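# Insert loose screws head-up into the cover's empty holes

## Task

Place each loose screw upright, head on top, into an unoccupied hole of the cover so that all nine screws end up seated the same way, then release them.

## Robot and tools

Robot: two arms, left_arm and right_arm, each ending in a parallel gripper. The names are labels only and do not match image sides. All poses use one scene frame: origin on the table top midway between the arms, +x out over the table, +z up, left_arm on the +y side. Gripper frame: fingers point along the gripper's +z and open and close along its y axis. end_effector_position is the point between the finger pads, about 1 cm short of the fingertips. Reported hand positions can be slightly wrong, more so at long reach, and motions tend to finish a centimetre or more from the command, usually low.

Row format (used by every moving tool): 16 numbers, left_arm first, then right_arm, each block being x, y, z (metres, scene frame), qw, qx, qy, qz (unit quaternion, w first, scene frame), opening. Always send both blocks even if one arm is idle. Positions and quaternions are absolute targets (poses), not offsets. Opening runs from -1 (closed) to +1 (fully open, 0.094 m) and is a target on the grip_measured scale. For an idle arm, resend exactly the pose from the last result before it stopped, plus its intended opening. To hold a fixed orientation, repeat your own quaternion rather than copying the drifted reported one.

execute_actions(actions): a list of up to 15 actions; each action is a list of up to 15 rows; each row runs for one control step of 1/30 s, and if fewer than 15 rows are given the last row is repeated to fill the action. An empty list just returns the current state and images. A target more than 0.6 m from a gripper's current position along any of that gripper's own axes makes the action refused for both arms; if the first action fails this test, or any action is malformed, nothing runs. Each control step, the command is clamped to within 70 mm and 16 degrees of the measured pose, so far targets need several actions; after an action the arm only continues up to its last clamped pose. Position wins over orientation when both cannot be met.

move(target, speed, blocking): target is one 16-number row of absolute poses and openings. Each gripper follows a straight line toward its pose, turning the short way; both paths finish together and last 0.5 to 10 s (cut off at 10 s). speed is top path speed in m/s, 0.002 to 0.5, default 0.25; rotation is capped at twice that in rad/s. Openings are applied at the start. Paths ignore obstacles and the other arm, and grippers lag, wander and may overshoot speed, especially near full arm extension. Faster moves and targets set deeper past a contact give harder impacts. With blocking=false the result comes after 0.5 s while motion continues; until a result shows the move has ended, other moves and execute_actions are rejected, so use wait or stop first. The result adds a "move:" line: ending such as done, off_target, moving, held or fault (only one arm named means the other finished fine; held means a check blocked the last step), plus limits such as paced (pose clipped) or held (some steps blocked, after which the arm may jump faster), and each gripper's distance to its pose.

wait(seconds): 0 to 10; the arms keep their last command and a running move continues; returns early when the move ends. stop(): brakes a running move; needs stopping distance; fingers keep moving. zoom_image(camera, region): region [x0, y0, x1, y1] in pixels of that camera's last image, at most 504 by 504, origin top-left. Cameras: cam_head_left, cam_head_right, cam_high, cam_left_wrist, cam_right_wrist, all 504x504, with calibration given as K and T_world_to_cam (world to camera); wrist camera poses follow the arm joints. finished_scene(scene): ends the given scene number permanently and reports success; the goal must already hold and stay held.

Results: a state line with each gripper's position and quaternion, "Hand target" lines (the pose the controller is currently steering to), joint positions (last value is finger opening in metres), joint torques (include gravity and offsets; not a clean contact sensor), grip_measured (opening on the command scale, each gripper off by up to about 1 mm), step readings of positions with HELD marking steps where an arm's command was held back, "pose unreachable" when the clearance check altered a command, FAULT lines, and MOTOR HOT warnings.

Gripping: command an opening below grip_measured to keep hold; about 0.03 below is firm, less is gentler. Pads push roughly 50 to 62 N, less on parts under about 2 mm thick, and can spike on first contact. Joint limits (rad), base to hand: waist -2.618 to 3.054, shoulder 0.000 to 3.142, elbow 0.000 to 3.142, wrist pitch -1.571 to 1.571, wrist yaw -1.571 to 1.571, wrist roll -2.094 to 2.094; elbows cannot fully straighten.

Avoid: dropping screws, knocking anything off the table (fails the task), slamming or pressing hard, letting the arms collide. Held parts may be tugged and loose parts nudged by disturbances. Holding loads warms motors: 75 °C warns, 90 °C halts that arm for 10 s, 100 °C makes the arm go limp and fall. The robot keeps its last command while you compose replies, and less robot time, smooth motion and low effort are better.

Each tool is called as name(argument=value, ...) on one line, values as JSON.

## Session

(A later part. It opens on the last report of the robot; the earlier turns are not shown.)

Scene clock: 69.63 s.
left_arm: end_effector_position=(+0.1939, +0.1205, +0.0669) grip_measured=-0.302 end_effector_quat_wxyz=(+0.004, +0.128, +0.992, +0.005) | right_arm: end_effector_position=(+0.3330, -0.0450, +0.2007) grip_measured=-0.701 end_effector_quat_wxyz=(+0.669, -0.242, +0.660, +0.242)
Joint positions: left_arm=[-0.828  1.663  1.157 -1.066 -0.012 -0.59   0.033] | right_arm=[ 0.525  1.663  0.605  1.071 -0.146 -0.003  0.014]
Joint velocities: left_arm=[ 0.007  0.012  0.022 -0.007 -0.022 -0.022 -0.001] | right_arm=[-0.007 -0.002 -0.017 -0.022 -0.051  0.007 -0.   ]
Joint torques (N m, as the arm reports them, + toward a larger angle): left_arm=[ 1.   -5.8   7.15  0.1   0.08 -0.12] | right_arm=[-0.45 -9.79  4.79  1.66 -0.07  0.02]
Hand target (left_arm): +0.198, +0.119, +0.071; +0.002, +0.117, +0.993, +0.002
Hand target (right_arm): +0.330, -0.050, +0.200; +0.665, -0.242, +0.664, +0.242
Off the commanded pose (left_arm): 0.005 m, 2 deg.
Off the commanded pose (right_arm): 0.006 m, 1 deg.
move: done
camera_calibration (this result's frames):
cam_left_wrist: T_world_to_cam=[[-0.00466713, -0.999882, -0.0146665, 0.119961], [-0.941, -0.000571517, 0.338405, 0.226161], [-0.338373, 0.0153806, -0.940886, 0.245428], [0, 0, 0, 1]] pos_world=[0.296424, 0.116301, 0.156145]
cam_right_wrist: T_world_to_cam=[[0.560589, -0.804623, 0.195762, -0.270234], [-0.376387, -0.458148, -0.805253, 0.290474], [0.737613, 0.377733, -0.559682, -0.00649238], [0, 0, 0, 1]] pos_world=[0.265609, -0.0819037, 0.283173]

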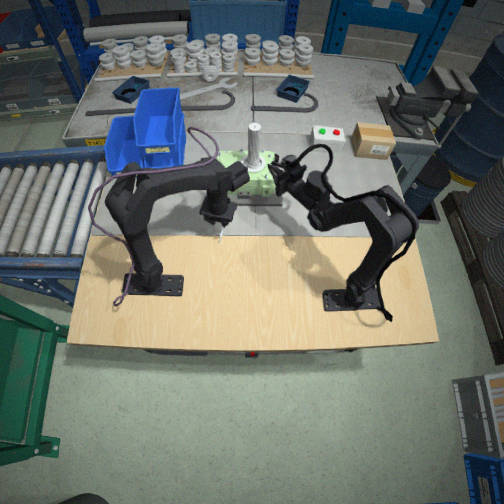

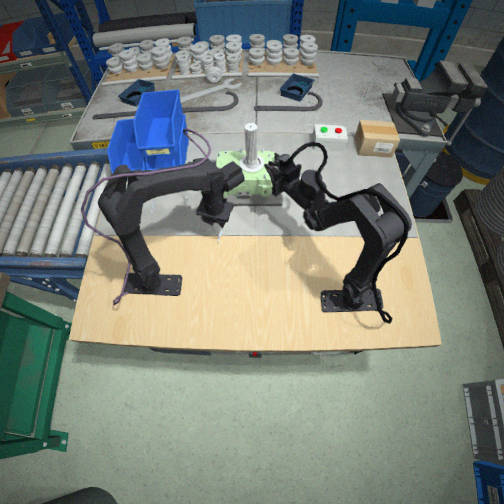

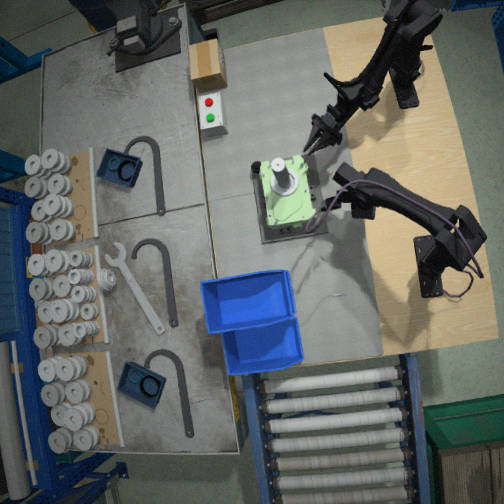

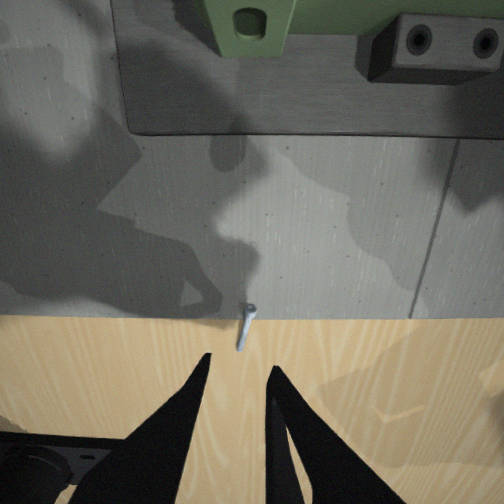

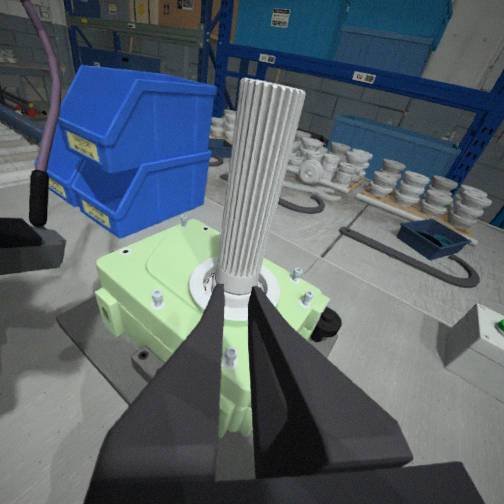

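move(target=[0.2,0.118,0.006,0,0.113,0.994,0,-0.3,0.26,-0.02,0.2,0.6645,-0.2418,0.6645,0.2418,-0.7], speed=0.05)

move(target=[0.2,0.118,0.006,0,0.113,0.994,0,-1,0.26,-0.02,0.2,0.6645,-0.2418,0.6645,0.2418,-0.7])

move(target=[0.2,0.15,0.19,0,0.113,0.994,0,-1,0.26,-0.02,0.2,0.6645,-0.2418,0.6645,0.2418,-0.7], speed=0.15)

move(target=[0.375,0.143,0.175,0.6645,0.2418,0.6645,-0.2418,-1,0.26,-0.02,0.2,0.6645,-0.2418,0.6645,0.2418,-0.7], speed=0.15)

Scene clock: 71.83 s.
left_arm: end_effector_position=(+0.1989, +0.1153, +0.0162) grip_measured=-0.302 end_effector_quat_wxyz=(+0.004, +0.124, +0.992, -0.000) | right_arm: end_effector_position=(+0.2651, -0.0170, +0.2013) grip_measured=-0.701 end_effector_quat_wxyz=(+0.668, -0.241, +0.660, +0.243)
Joint positions: left_arm=[-0.822  1.753  1.046 -0.858 -0.004 -0.591  0.033] | right_arm=[ 0.763  1.527  0.47   1.069  0.092 -0.003  0.014]
Joint velocities: left_arm=[-0.012 -0.007  0.002  0.007  0.066 -0.037 -0.001] | right_arm=[ 0.002  0.012 -0.012 -0.007 -0.022 -0.022 -0.001]
Joint torques (N m, as the arm reports them, + toward a larger angle): left_arm=[ 1.01 -5.63  3.2   0.61  0.04 -0.11] | right_arm=[ 0.54 -8.34  4.82  1.68  0.06  0.03]
Hand target (left_arm): +0.200, +0.118, +0.007; -0.000, +0.113, +0.994, +0.000
Hand target (right_arm): +0.260, -0.019, +0.200; +0.665, -0.242, +0.664, +0.242
Off the commanded pose (left_arm): 0.011 m, 1 deg.
Off the commanded pose (right_arm): 0.006 m, 1 deg.
move: off_target (left_arm)
camera_calibration (this result's frames):
cam_left_wrist: T_world_to_cam=[[0.00216559, -0.999988, -0.00448475, 0.112558], [-0.940423, -0.00356138, 0.339989, 0.248163], [-0.340001, 0.00348128, -0.940419, 0.201129], [0, 0, 0, 1]] pos_world=[0.301519, 0.11274, 0.105278]
cam_right_wrist: T_world_to_cam=[[0.561747, -0.804495, 0.192947, -0.209478], [-0.378223, -0.457155, -0.804957, 0.278677], [0.735791, 0.379205, -0.561084, 0.0341435], [0, 0, 0, 1]] pos_world=[0.197953, -0.0540724, 0.283899]

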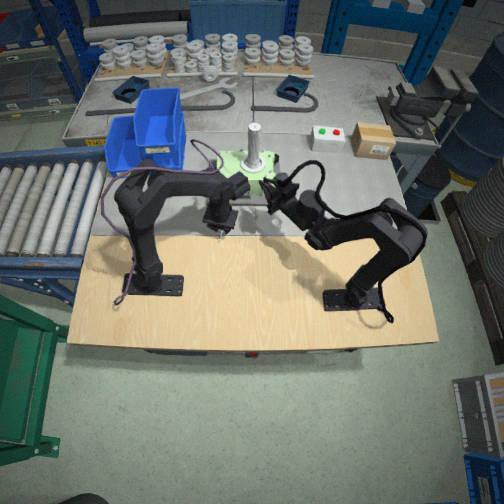

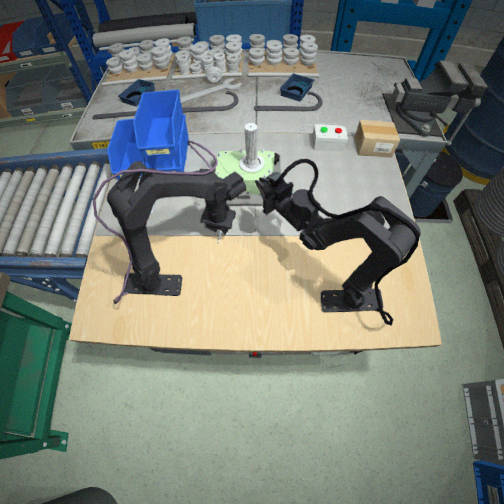

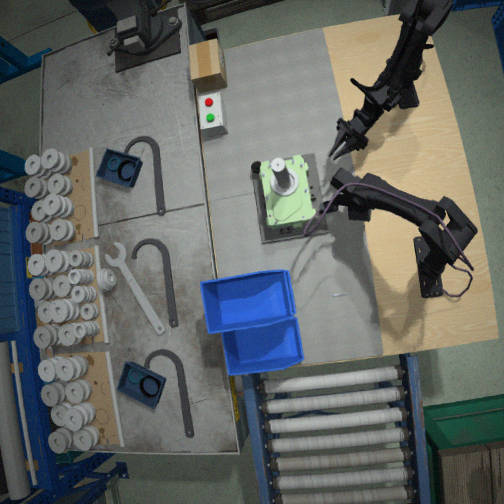

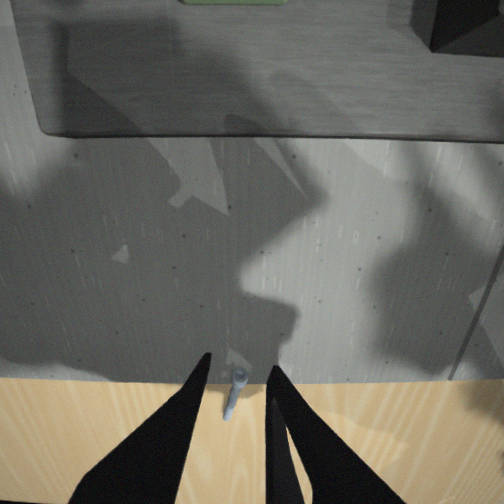

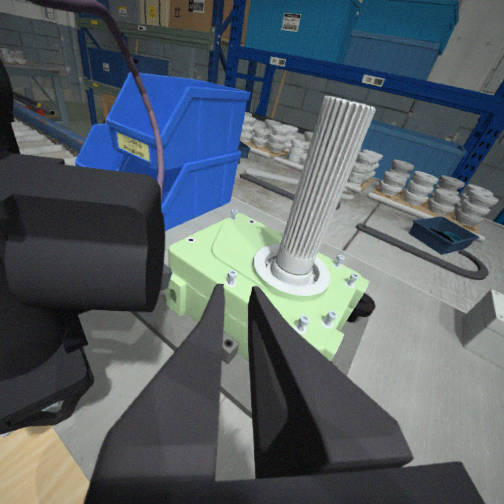

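Scene clock: 72.53 s.
left_arm: end_effector_position=(+0.1998, +0.1140, +0.0162) grip_measured=-0.864 end_effector_quat_wxyz=(+0.006, +0.124, +0.992, -0.003) | right_arm: end_effector_position=(+0.2654, -0.0172, +0.2011) grip_measured=-0.701 end_effector_quat_wxyz=(+0.668, -0.241, +0.661, +0.242)
Joint positions: left_arm=[-0.822  1.753  1.046 -0.852 -0.003 -0.591  0.006] | right_arm=[ 0.763  1.527  0.47   1.069  0.093 -0.003  0.014]
Joint velocities: left_arm=[-0.017 -0.002  0.012  0.007 -0.022 -0.051  0.   ] | right_arm=[-0.022 -0.007 -0.012 -0.081 -0.051 -0.037 -0.001]
Joint torques (N m, as the arm reports them, + toward a larger angle): left_arm=[ 1.01 -5.63  3.16  0.57  0.02 -0.11] | right_arm=[ 0.5  -8.54  4.67  1.7   0.07  0.02]
Hand target (left_arm): +0.200, +0.118, +0.006; -0.000, +0.113, +0.994, +0.000
Hand target (right_arm): +0.260, -0.020, +0.200; +0.665, -0.242, +0.664, +0.242
Off the commanded pose (left_arm): 0.011 m, 1 deg.
Off the commanded pose (right_arm): 0.006 m, 1 deg.
move: off_target (left_arm)
camera_calibration (this result's frames):
cam_left_wrist: T_world_to_cam=[[0.00254297, -0.999996, 0.00111971, 0.111054], [-0.941597, -0.00201742, 0.336735, 0.249135], [-0.336731, -0.00191062, -0.941599, 0.20144], [0, 0, 0, 1]] pos_world=[0.302134, 0.111941, 0.105659]
cam_right_wrist: T_world_to_cam=[[0.560318, -0.805463, 0.193061, -0.209434], [-0.379539, -0.456857, -0.804507, 0.278753], [0.736203, 0.377505, -0.56169, 0.0339567], [0, 0, 0, 1]] pos_world=[0.198148, -0.0541596, 0.283766]

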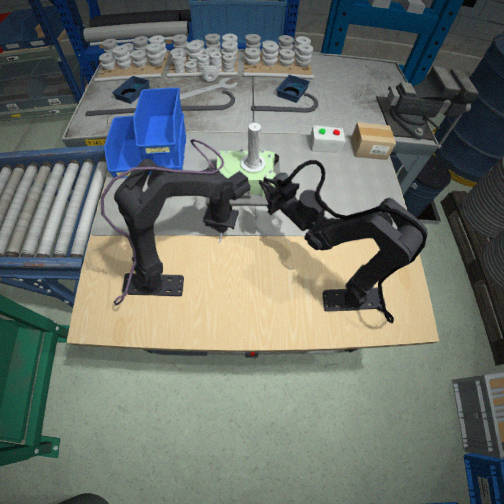

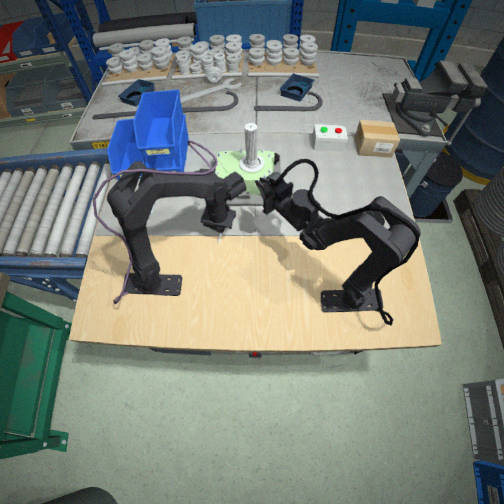

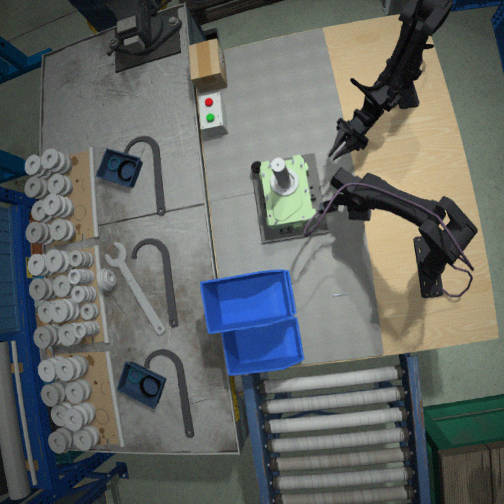

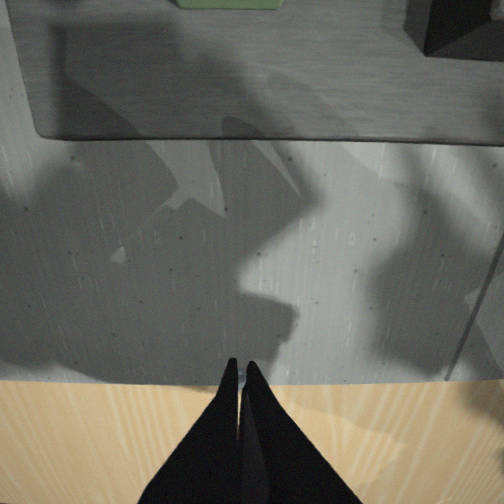

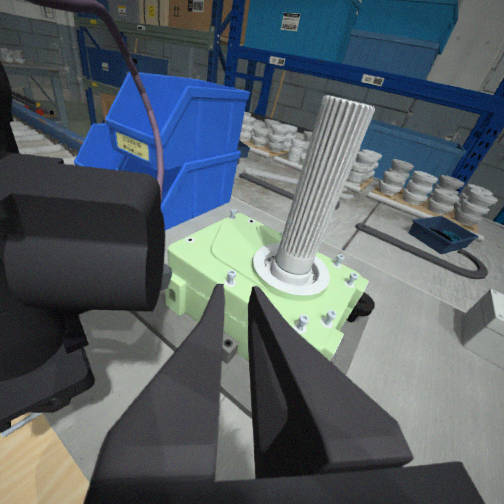

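Scene clock: 74.37 s.
left_arm: end_effector_position=(+0.1976, +0.1486, +0.1797) grip_measured=-0.864 end_effector_quat_wxyz=(-0.009, +0.113, +0.994, +0.009) | right_arm: end_effector_position=(+0.2654, -0.0173, +0.2010) grip_measured=-0.701 end_effector_quat_wxyz=(+0.668, -0.241, +0.661, +0.242)
Joint positions: left_arm=[-0.742  1.601  1.543 -1.537 -0.003 -0.534  0.006] | right_arm=[ 0.763  1.527  0.47   1.068  0.094 -0.003  0.014]
Joint velocities: left_arm=[ 0.012 -0.002  0.017  0.081 -0.022 -0.007  0.001] | right_arm=[-0.017  0.012  0.002  0.007  0.037 -0.007  0.   ]
Joint torques (N m, as the arm reports them, + toward a larger angle): left_arm=[ 1.02 -7.03  7.04  0.07  0.02  0.07] | right_arm=[ 0.5  -8.52  4.7   1.67  0.06  0.02]
Hand target (left_arm): +0.200, +0.150, +0.189; +0.000, +0.113, +0.994, +0.000
Hand target (right_arm): +0.260, -0.020, +0.200; +0.665, -0.242, +0.664, +0.242
Off the commanded pose (left_arm): 0.011 m, 1 deg.
Off the commanded pose (right_arm): 0.006 m, 1 deg.
move: off_target (left_arm)
camera_calibration (this result's frames):
cam_left_wrist: T_world_to_cam=[[0.0247145, -0.999366, -0.0256446, 0.14582], [-0.932083, -0.0323091, 0.360802, 0.19038], [-0.361401, 0.0149858, -0.93229, 0.355429], [0, 0, 0, 1]] pos_world=[0.302299, 0.146552, 0.266413]
cam_right_wrist: T_world_to_cam=[[0.560063, -0.805625, 0.193126, -0.20943], [-0.379931, -0.456928, -0.804282, 0.278728], [0.736194, 0.377074, -0.561991, 0.0339456], [0, 0, 0, 1]] pos_world=[0.198201, -0.0541632, 0.283699]

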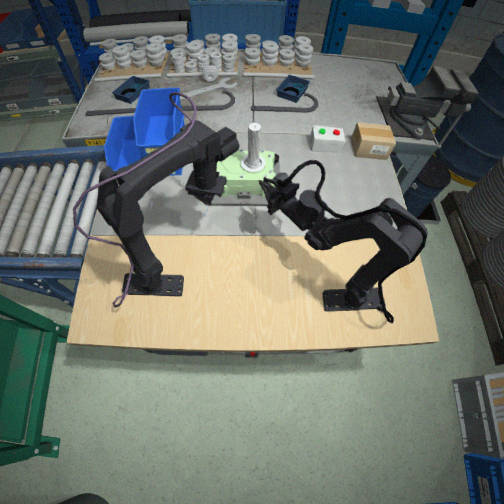

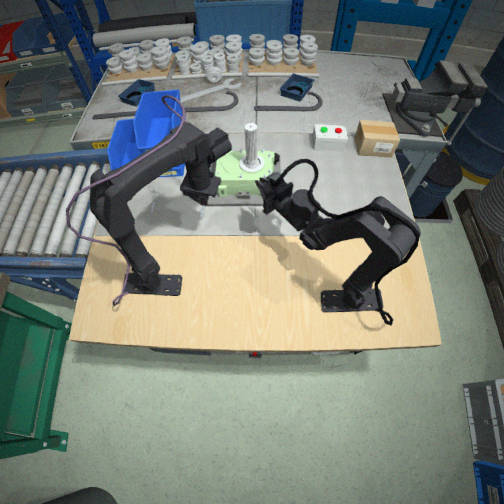

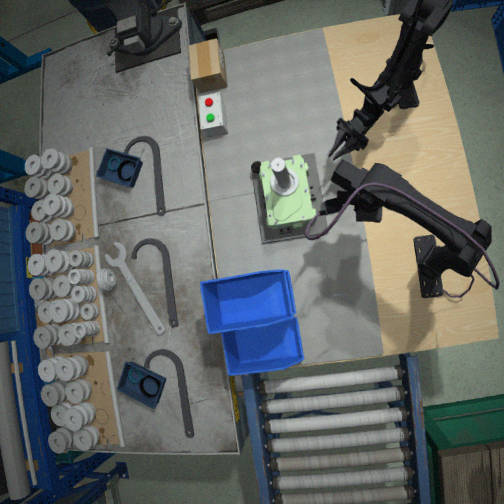

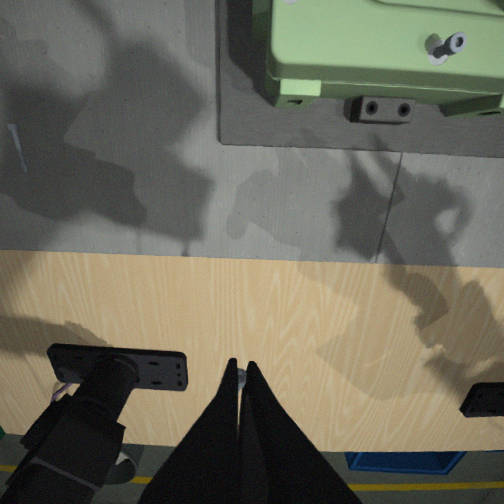

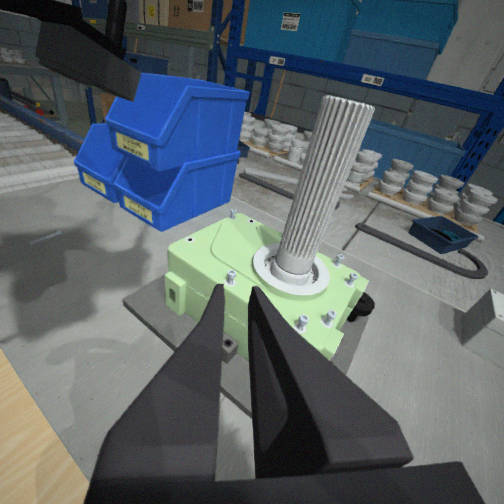

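Scene clock: 80.60 s.
left_arm: end_effector_position=(+0.3751, +0.1386, +0.1854) grip_measured=-0.864 end_effector_quat_wxyz=(+0.672, +0.239, +0.659, -0.239) | right_arm: end_effector_position=(+0.2654, -0.0173, +0.2010) grip_measured=-0.701 end_effector_quat_wxyz=(+0.668, -0.241, +0.661, +0.242)
Joint positions: left_arm=[-0.317  1.601  0.435  1.185  0.355 -0.     0.006] | right_arm=[ 0.763  1.527  0.47   1.068  0.094 -0.003  0.014]
Joint velocities: left_arm=[ 0.002 -0.012  0.012  0.095 -0.081  0.051  0.001] | right_arm=[-0.017  0.002 -0.002 -0.022 -0.022  0.022 -0.   ]
Joint torques (N m, as the arm reports them, + toward a larger angle): left_arm=[ 1.02 -4.42  3.44  2.09  0.12 -0.05] | right_arm=[ 0.5  -8.52  4.68  1.67  0.06  0.02]
Hand target (left_arm): +0.374, +0.142, +0.176; +0.665, +0.238, +0.666, -0.240
Hand target (right_arm): +0.260, -0.020, +0.200; +0.665, -0.242, +0.664, +0.242
Off the commanded pose (left_arm): 0.011 m, 1 deg.
Off the commanded pose (right_arm): 0.006 m, 1 deg.
move: off_target (left_arm)
camera_calibration (this result's frames):
cam_left_wrist: T_world_to_cam=[[-0.616458, -0.749063, 0.242661, 0.287619], [-0.400826, 0.0332735, -0.91555, 0.381726], [0.67773, -0.661663, -0.320756, 0.0156724], [0, 0, 0, 1]] pos_world=[0.319689, 0.213113, 0.284722]
cam_right_wrist: T_world_to_cam=[[0.560063, -0.805625, 0.193126, -0.20943], [-0.379931, -0.456928, -0.804282, 0.278728], [0.736194, 0.377074, -0.561991, 0.0339456], [0, 0, 0, 1]] pos_world=[0.198201, -0.0541632, 0.283699]

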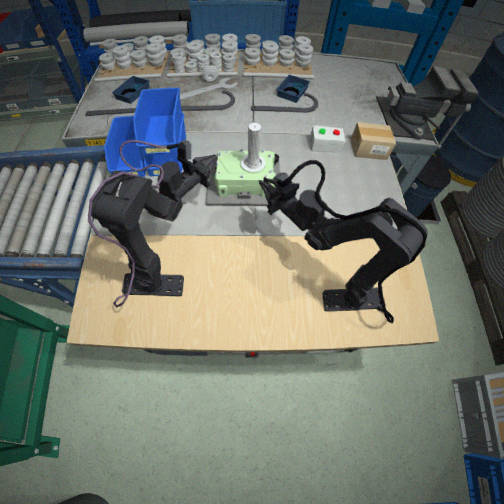

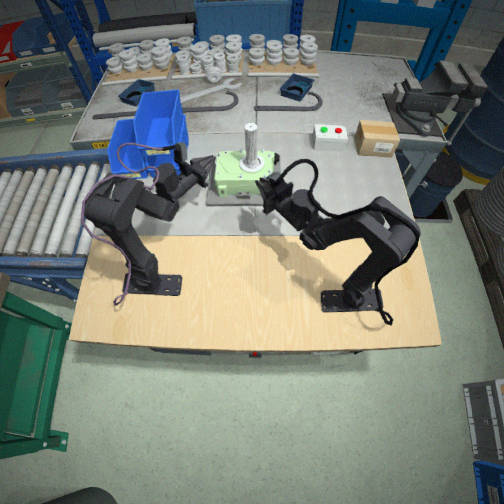

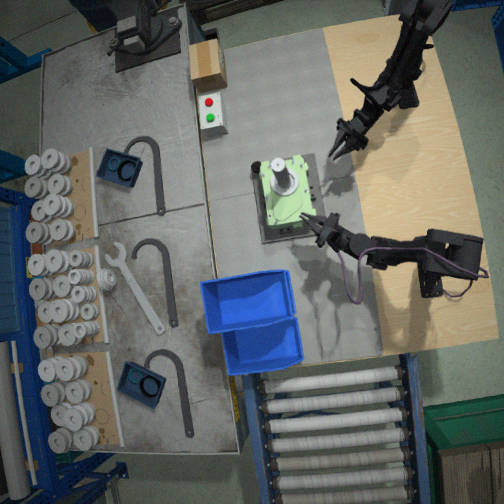

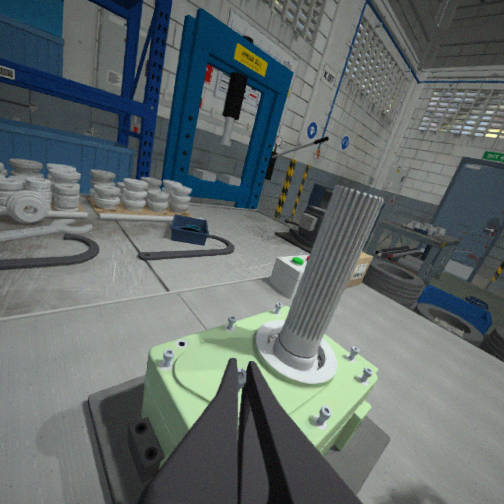

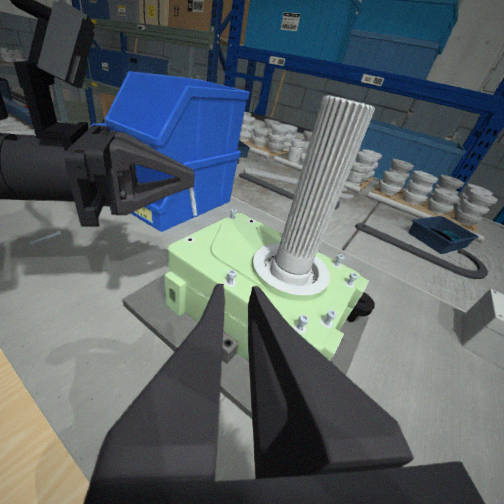

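move(target=[0.372,0.146,0.152,0.6645,0.2418,0.6645,-0.2418,-1,0.26,-0.02,0.2,0.6645,-0.2418,0.6645,0.2418,-0.7], speed=0.02)

zoom_image(camera="cam_right_wrist", region=[140,170,250,280])

zoom_image(camera="cam_head_left", region=[180,130,260,210])

Scene clock: 82.70 s.
left_arm: end_effector_position=(+0.3746, +0.1423, +0.1598) grip_measured=-0.864 end_effector_quat_wxyz=(+0.670, +0.241, +0.660, -0.241) | right_arm: end_effector_position=(+0.2654, -0.0173, +0.2010) grip_measured=-0.701 end_effector_quat_wxyz=(+0.668, -0.241, +0.661, +0.242)
Joint positions: left_arm=[-0.299  1.725  0.401  1.338  0.38  -0.     0.006] | right_arm=[ 0.763  1.527  0.47   1.068  0.094 -0.003  0.014]
Joint velocities: left_arm=[ 0.002  0.007  0.007  0.051  0.037 -0.081  0.   ] | right_arm=[-0.012 -0.012  0.007  0.007 -0.081 -0.081 -0.001]
Joint torques (N m, as the arm reports them, + toward a larger angle): left_arm=[ 1.03 -4.89  2.64  2.08  0.13 -0.02] | right_arm=[ 0.49 -8.51  4.67  1.65  0.07  0.03]
Hand target (left_arm): +0.372, +0.146, +0.152; +0.664, +0.242, +0.665, -0.242
Hand target (right_arm): +0.260, -0.020, +0.200; +0.665, -0.242, +0.664, +0.242
Off the commanded pose (left_arm): 0.009 m, 1 deg.
Off the commanded pose (right_arm): 0.006 m, 1 deg.
move: done
camera_calibration (this result's frames):
cam_left_wrist: T_world_to_cam=[[-0.620475, -0.745299, 0.244011, 0.297058], [-0.404759, 0.0378431, -0.91364, 0.358447], [0.6717, -0.665656, -0.325147, 0.0137245], [0, 0, 0, 1]] pos_world=[0.320183, 0.216968, 0.259468]
cam_right_wrist: T_world_to_cam=[[0.560063, -0.805625, 0.193126, -0.20943], [-0.379931, -0.456928, -0.804282, 0.278728], [0.736194, 0.377074, -0.561991, 0.0339456], [0, 0, 0, 1]] pos_world=[0.198201, -0.0541632, 0.283699]

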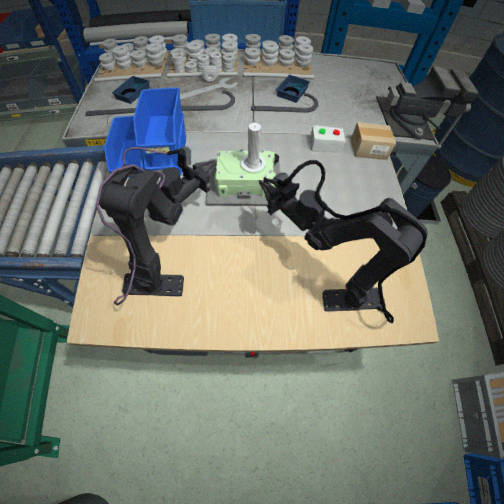

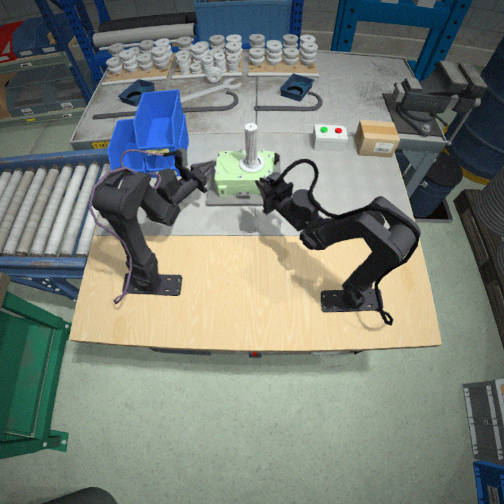

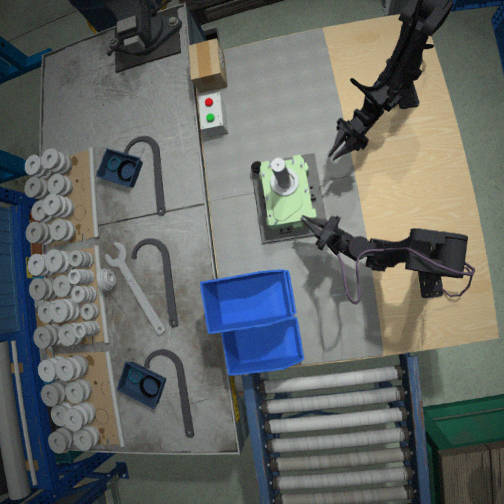

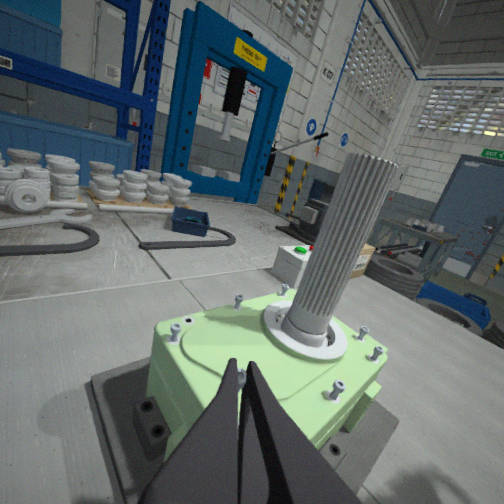

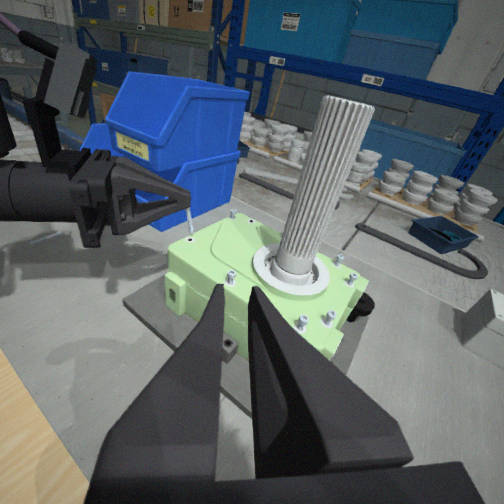

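Region (140, 170, 250, 280) of cam_right_wrist's 504x504 image, scaled by 4.582, with more detail than that image has.

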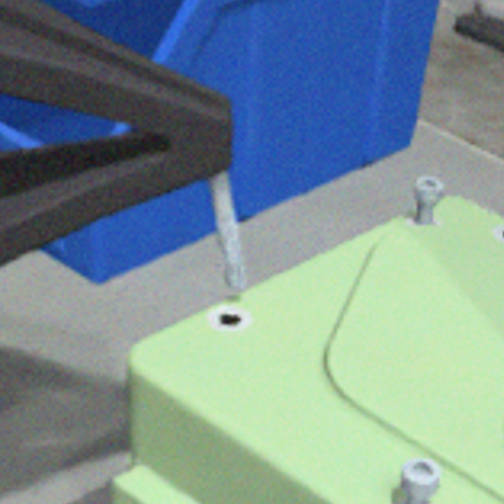

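Region (180, 130, 260, 210) of cam_head_left's 504x504 image, scaled by 6.300, with more detail than that image has.

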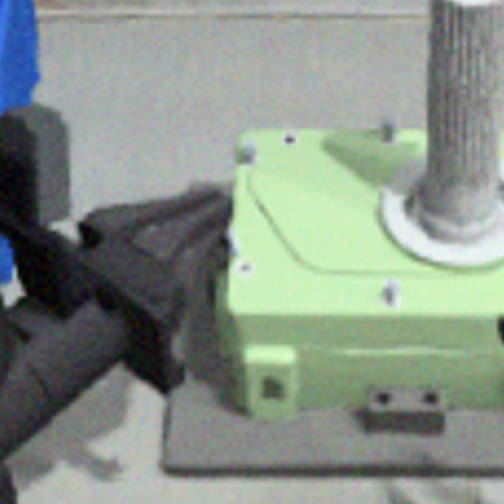

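move(target=[0.373,0.133,0.155,0.5913,0.2658,0.7303,-0.2152,-1,0.26,-0.02,0.2,0.6645,-0.2418,0.6645,0.2418,-0.7], speed=0.02)

zoom_image(camera="cam_right_wrist", region=[140,170,250,280])

zoom_image(camera="cam_head_left", region=[180,130,260,210])

Scene clock: 88.77 s.
left_arm: end_effector_position=(+0.3749, +0.1386, +0.1545) grip_measured=-0.864 end_effector_quat_wxyz=(+0.602, +0.258, +0.725, -0.215) | right_arm: end_effector_position=(+0.2654, -0.0173, +0.2011) grip_measured=-0.701 end_effector_quat_wxyz=(+0.668, -0.241, +0.661, +0.242)
Joint positions: left_arm=[-0.325  1.526  0.483  0.848  0.335  0.064  0.006] | right_arm=[ 0.763  1.527  0.47   1.069  0.094 -0.003  0.014]
Joint velocities: left_arm=[-0.007  0.002  0.027  0.037 -0.066  0.022  0.   ] | right_arm=[-0.017 -0.002  0.002 -0.051 -0.051 -0.037  0.   ]
Joint torques (N m, as the arm reports them, + toward a larger angle): left_arm=[-1.31 -6.53  6.47  1.43  0.01  0.05] | right_arm=[ 0.51 -8.53  4.66  1.68  0.05  0.02]
Hand target (left_arm): +0.373, +0.133, +0.154; +0.592, +0.266, +0.730, -0.215
Hand target (right_arm): +0.260, -0.020, +0.200; +0.665, -0.242, +0.664, +0.242
Off the commanded pose (left_arm): 0.006 m, 2 deg.
Off the commanded pose (right_arm): 0.006 m, 1 deg.
move: done
camera_calibration (this result's frames):
cam_left_wrist: T_world_to_cam=[[-0.5721, -0.782859, 0.244609, 0.282814], [-0.542367, 0.137379, -0.828834, 0.378541], [0.615256, -0.606844, -0.503191, 0.0498876], [0, 0, 0, 1]] pos_world=[0.336413, 0.199674, 0.269672]
cam_right_wrist: T_world_to_cam=[[0.560011, -0.805678, 0.193057, -0.209422], [-0.379716, -0.45671, -0.804507, 0.278796], [0.736345, 0.377226, -0.561691, 0.0339018], [0, 0, 0, 1]] pos_world=[0.198178, -0.0541863, 0.283766]

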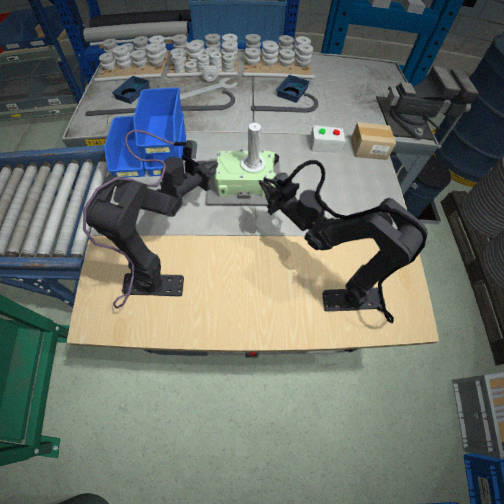

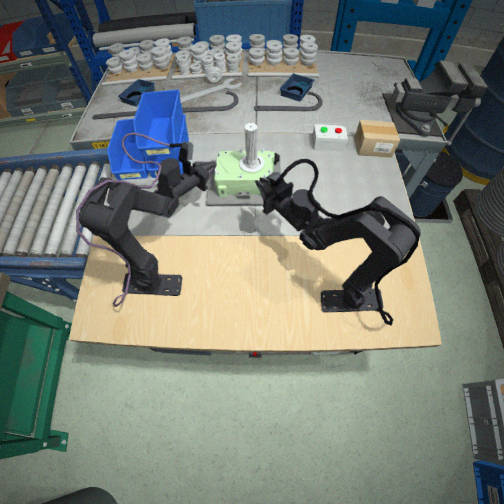

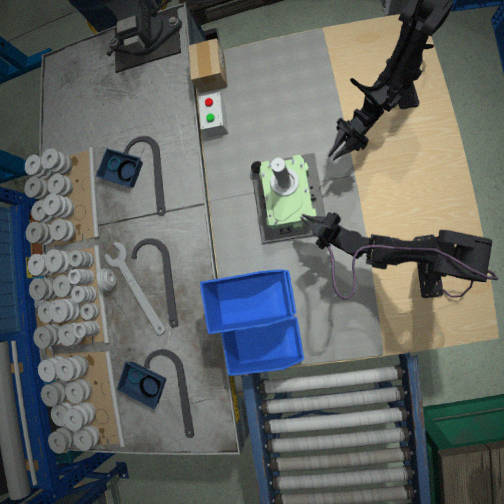

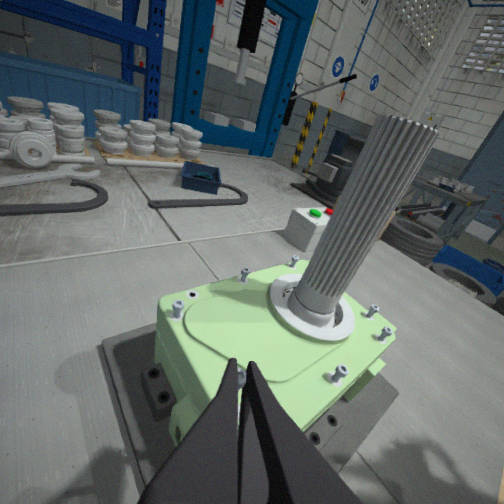

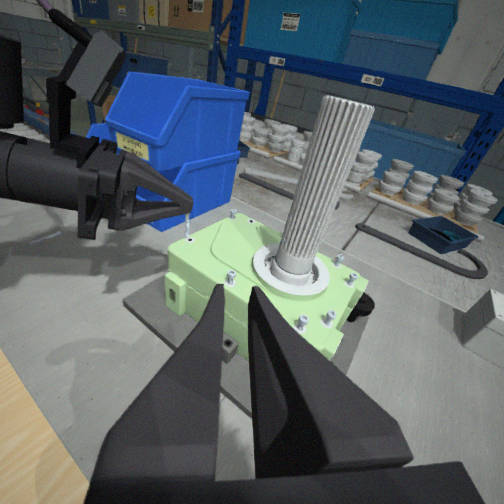

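Region (140, 170, 250, 280) of cam_right_wrist's 504x504 image, scaled by 4.582, with more detail than that image has.

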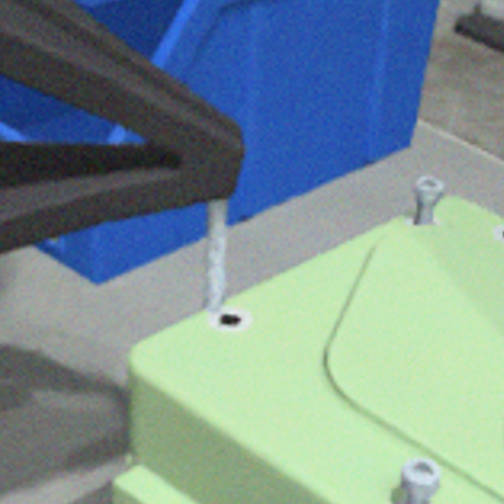

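Region (180, 130, 260, 210) of cam_head_left's 504x504 image, scaled by 6.300, with more detail than that image has.

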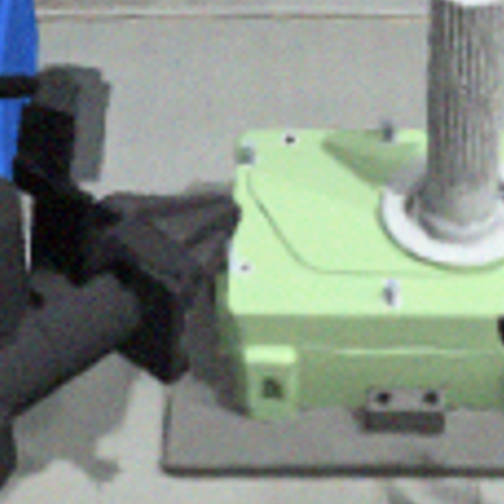

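Need −y ~5 mm.

move(target=[0.374,0.127,0.15,0.5913,0.2658,0.7303,-0.2152,-1,0.26,-0.02,0.2,0.6645,-0.2418,0.6645,0.2418,-0.7], speed=0.005)

zoom_image(camera="cam_right_wrist", region=[140,170,250,280])

Scene clock: 91.97 s.
left_arm: end_effector_position=(+0.3727, +0.1331, +0.1548) grip_measured=-0.864 end_effector_quat_wxyz=(+0.602, +0.260, +0.724, -0.214) | right_arm: end_effector_position=(+0.2654, -0.0173, +0.2010) grip_measured=-0.701 end_effector_quat_wxyz=(+0.668, -0.241, +0.661, +0.242)
Joint positions: left_arm=[-0.346  1.526  0.483  0.849  0.317  0.064  0.006] | right_arm=[ 0.763  1.527  0.47   1.068  0.094 -0.003  0.014]
Joint velocities: left_arm=[-0.012  0.012  0.002 -0.022  0.037 -0.066 -0.001] | right_arm=[ 0.007  0.017  0.007 -0.066 -0.081 -0.066 -0.   ]
Joint torques (N m, as the arm reports them, + toward a larger angle): left_arm=[-1.23 -4.4   6.7   1.66 -0.03  0.02] | right_arm=[ 0.52 -8.52  4.68  1.64  0.06  0.03]
Hand target (left_arm): +0.374, +0.127, +0.150; +0.592, +0.266, +0.730, -0.215
Hand target (right_arm): +0.260, -0.020, +0.200; +0.665, -0.242, +0.664, +0.242
Off the commanded pose (left_arm): 0.008 m, 2 deg.
Off the commanded pose (right_arm): 0.006 m, 1 deg.
move: done
camera_calibration (this result's frames):
cam_left_wrist: T_world_to_cam=[[-0.575899, -0.781365, 0.240435, 0.278973], [-0.539131, 0.141907, -0.830181, 0.376766], [0.614555, -0.607726, -0.502982, 0.0483609], [0, 0, 0, 1]] pos_world=[0.334066, 0.193904, 0.270034]
cam_right_wrist: T_world_to_cam=[[0.560063, -0.805625, 0.193126, -0.20943], [-0.379931, -0.456928, -0.804282, 0.278728], [0.736194, 0.377074, -0.561991, 0.0339456], [0, 0, 0, 1]] pos_world=[0.198201, -0.0541632, 0.283699]

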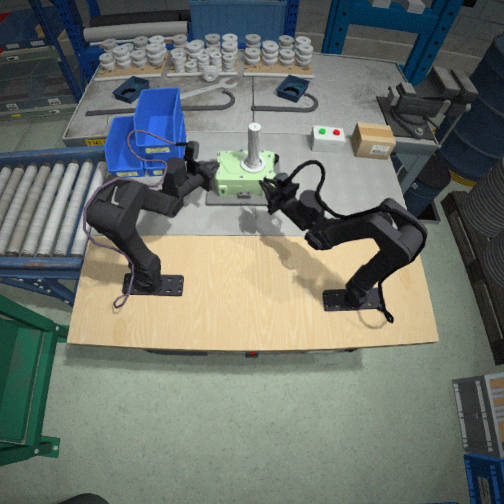

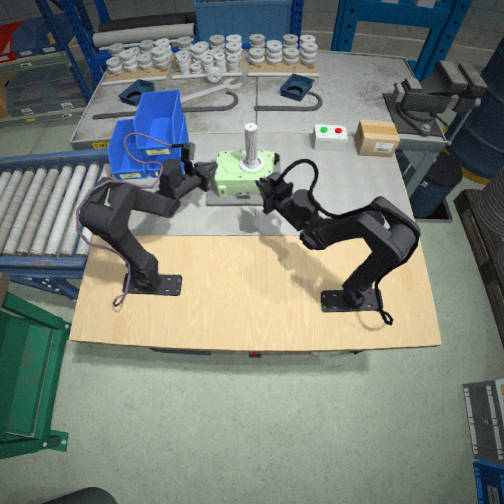

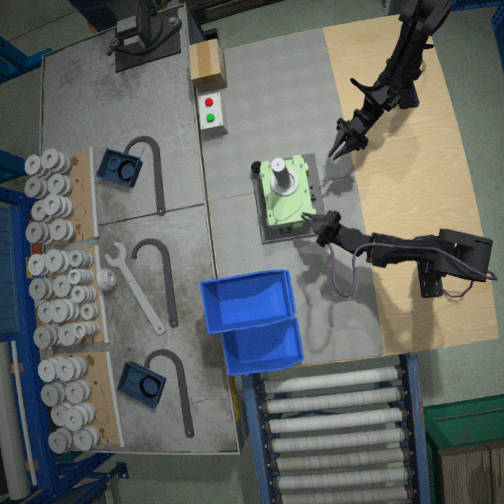

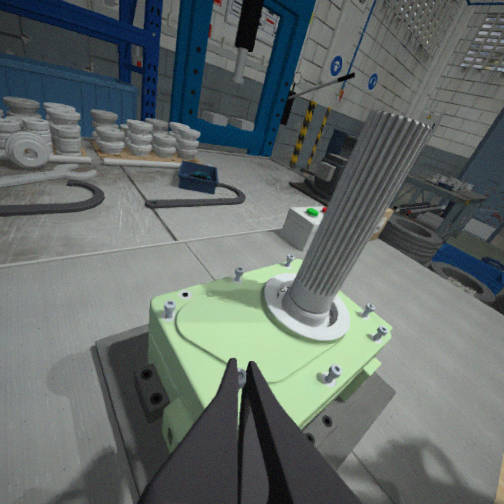

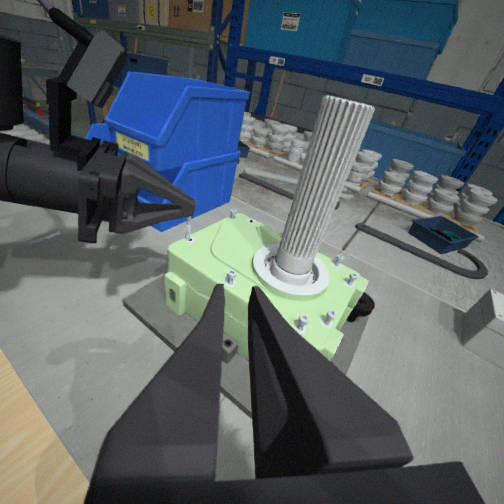

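Region (140, 170, 250, 280) of cam_right_wrist's 504x504 image, scaled by 4.582, with more detail than that image has.

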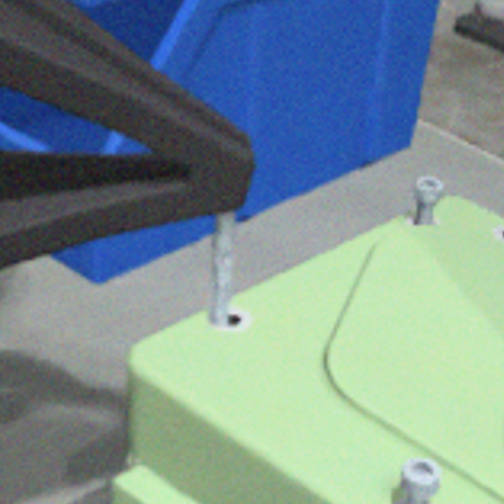

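Extend +x ~3–4 mm.

move(target=[0.380,0.129,0.143,0.5913,0.2658,0.7303,-0.2152,-1,0.26,-0.02,0.2,0.6645,-0.2418,0.6645,0.2418,-0.7], speed=0.005)

zoom_image(camera="cam_right_wrist", region=[140,170,250,280])

Scene clock: 95.23 s.
left_arm: end_effector_position=(+0.3756, +0.1314, +0.1540) grip_measured=-0.864 end_effector_quat_wxyz=(+0.609, +0.261, +0.717, -0.216) | right_arm: end_effector_position=(+0.2654, -0.0173, +0.2011) grip_measured=-0.701 end_effector_quat_wxyz=(+0.668, -0.241, +0.661, +0.242)
Joint positions: left_arm=[-0.346  1.559  0.483  0.902  0.32   0.064  0.006] | right_arm=[ 0.763  1.527  0.47   1.069  0.094 -0.003  0.014]
Joint velocities: left_arm=[ 0.002 -0.007  0.007 -0.022 -0.007  0.051  0.   ] | right_arm=[ 0.017 -0.007 -0.022 -0.007  0.066 -0.095  0.   ]
Joint torques (N m, as the arm reports them, + toward a larger angle): left_arm=[ 0.14 -3.62  6.96  1.52  0.11  0.04] | right_arm=[ 0.51 -8.53  4.68  1.67  0.06  0.03]
Hand target (left_arm): +0.379, +0.129, +0.143; +0.592, +0.266, +0.730, -0.215
Hand target (right_arm): +0.260, -0.020, +0.200; +0.665, -0.242, +0.664, +0.242
Off the commanded pose (left_arm): 0.012 m, 3 deg.
Off the commanded pose (right_arm): 0.006 m, 1 deg.
move: off_target (left_arm)
camera_calibration (this result's frames):
cam_left_wrist: T_world_to_cam=[[-0.582604, -0.777818, 0.235737, 0.282315], [-0.523393, 0.137153, -0.840981, 0.374336], [0.621798, -0.613341, -0.48701, 0.0407104], [0, 0, 0, 1]] pos_world=[0.335089, 0.193218, 0.268084]
cam_right_wrist: T_world_to_cam=[[0.560011, -0.805678, 0.193057, -0.209422], [-0.379716, -0.45671, -0.804507, 0.278796], [0.736345, 0.377226, -0.561691, 0.0339018], [0, 0, 0, 1]] pos_world=[0.198178, -0.0541863, 0.283766]

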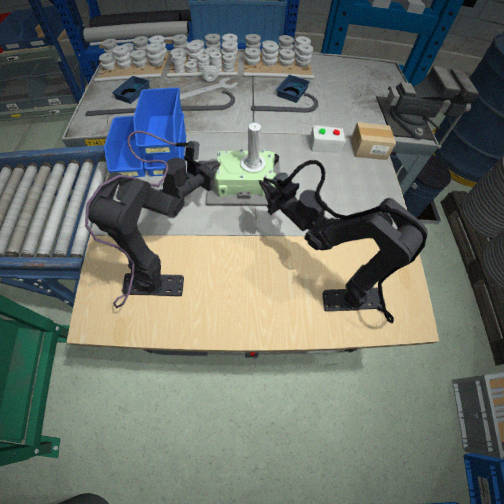

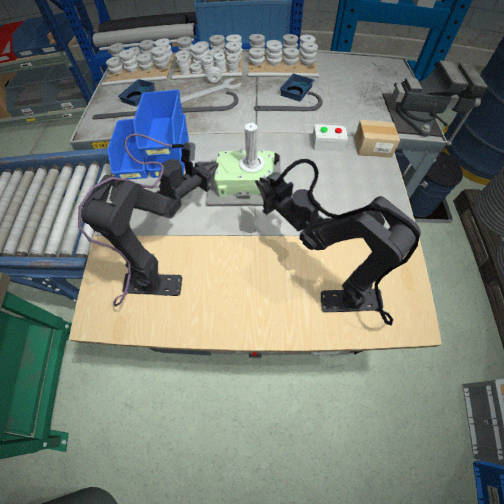

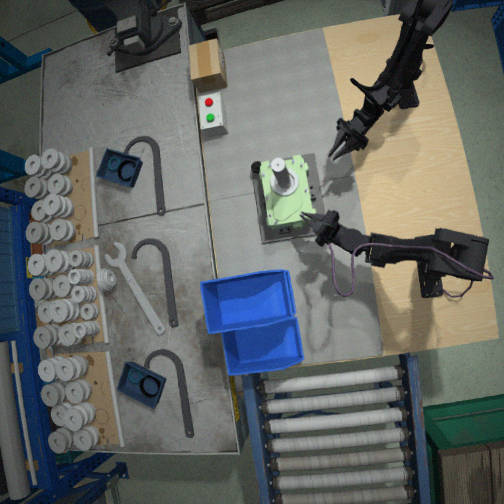

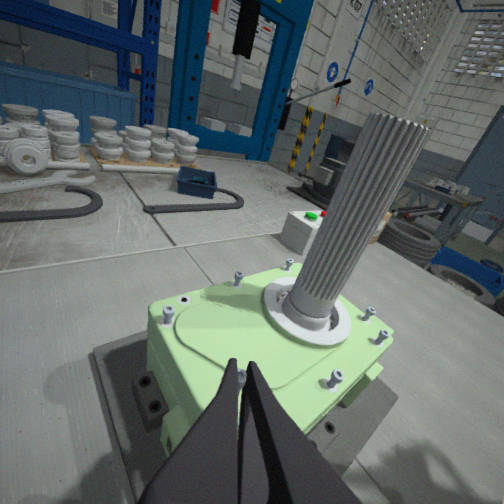

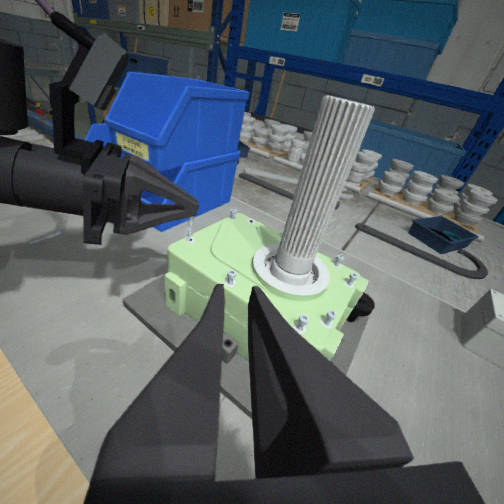

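Region (140, 170, 250, 280) of cam_right_wrist's 504x504 image, scaled by 4.582, with more detail than that image has.

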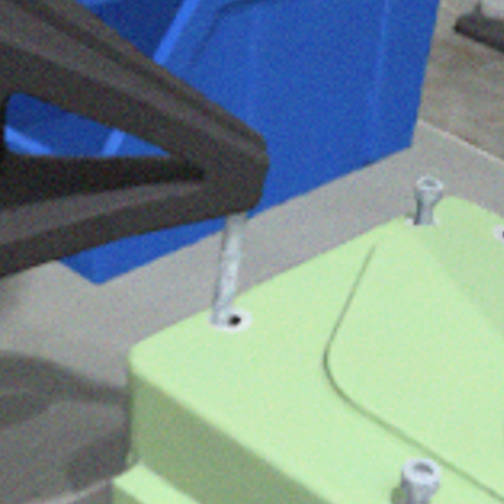

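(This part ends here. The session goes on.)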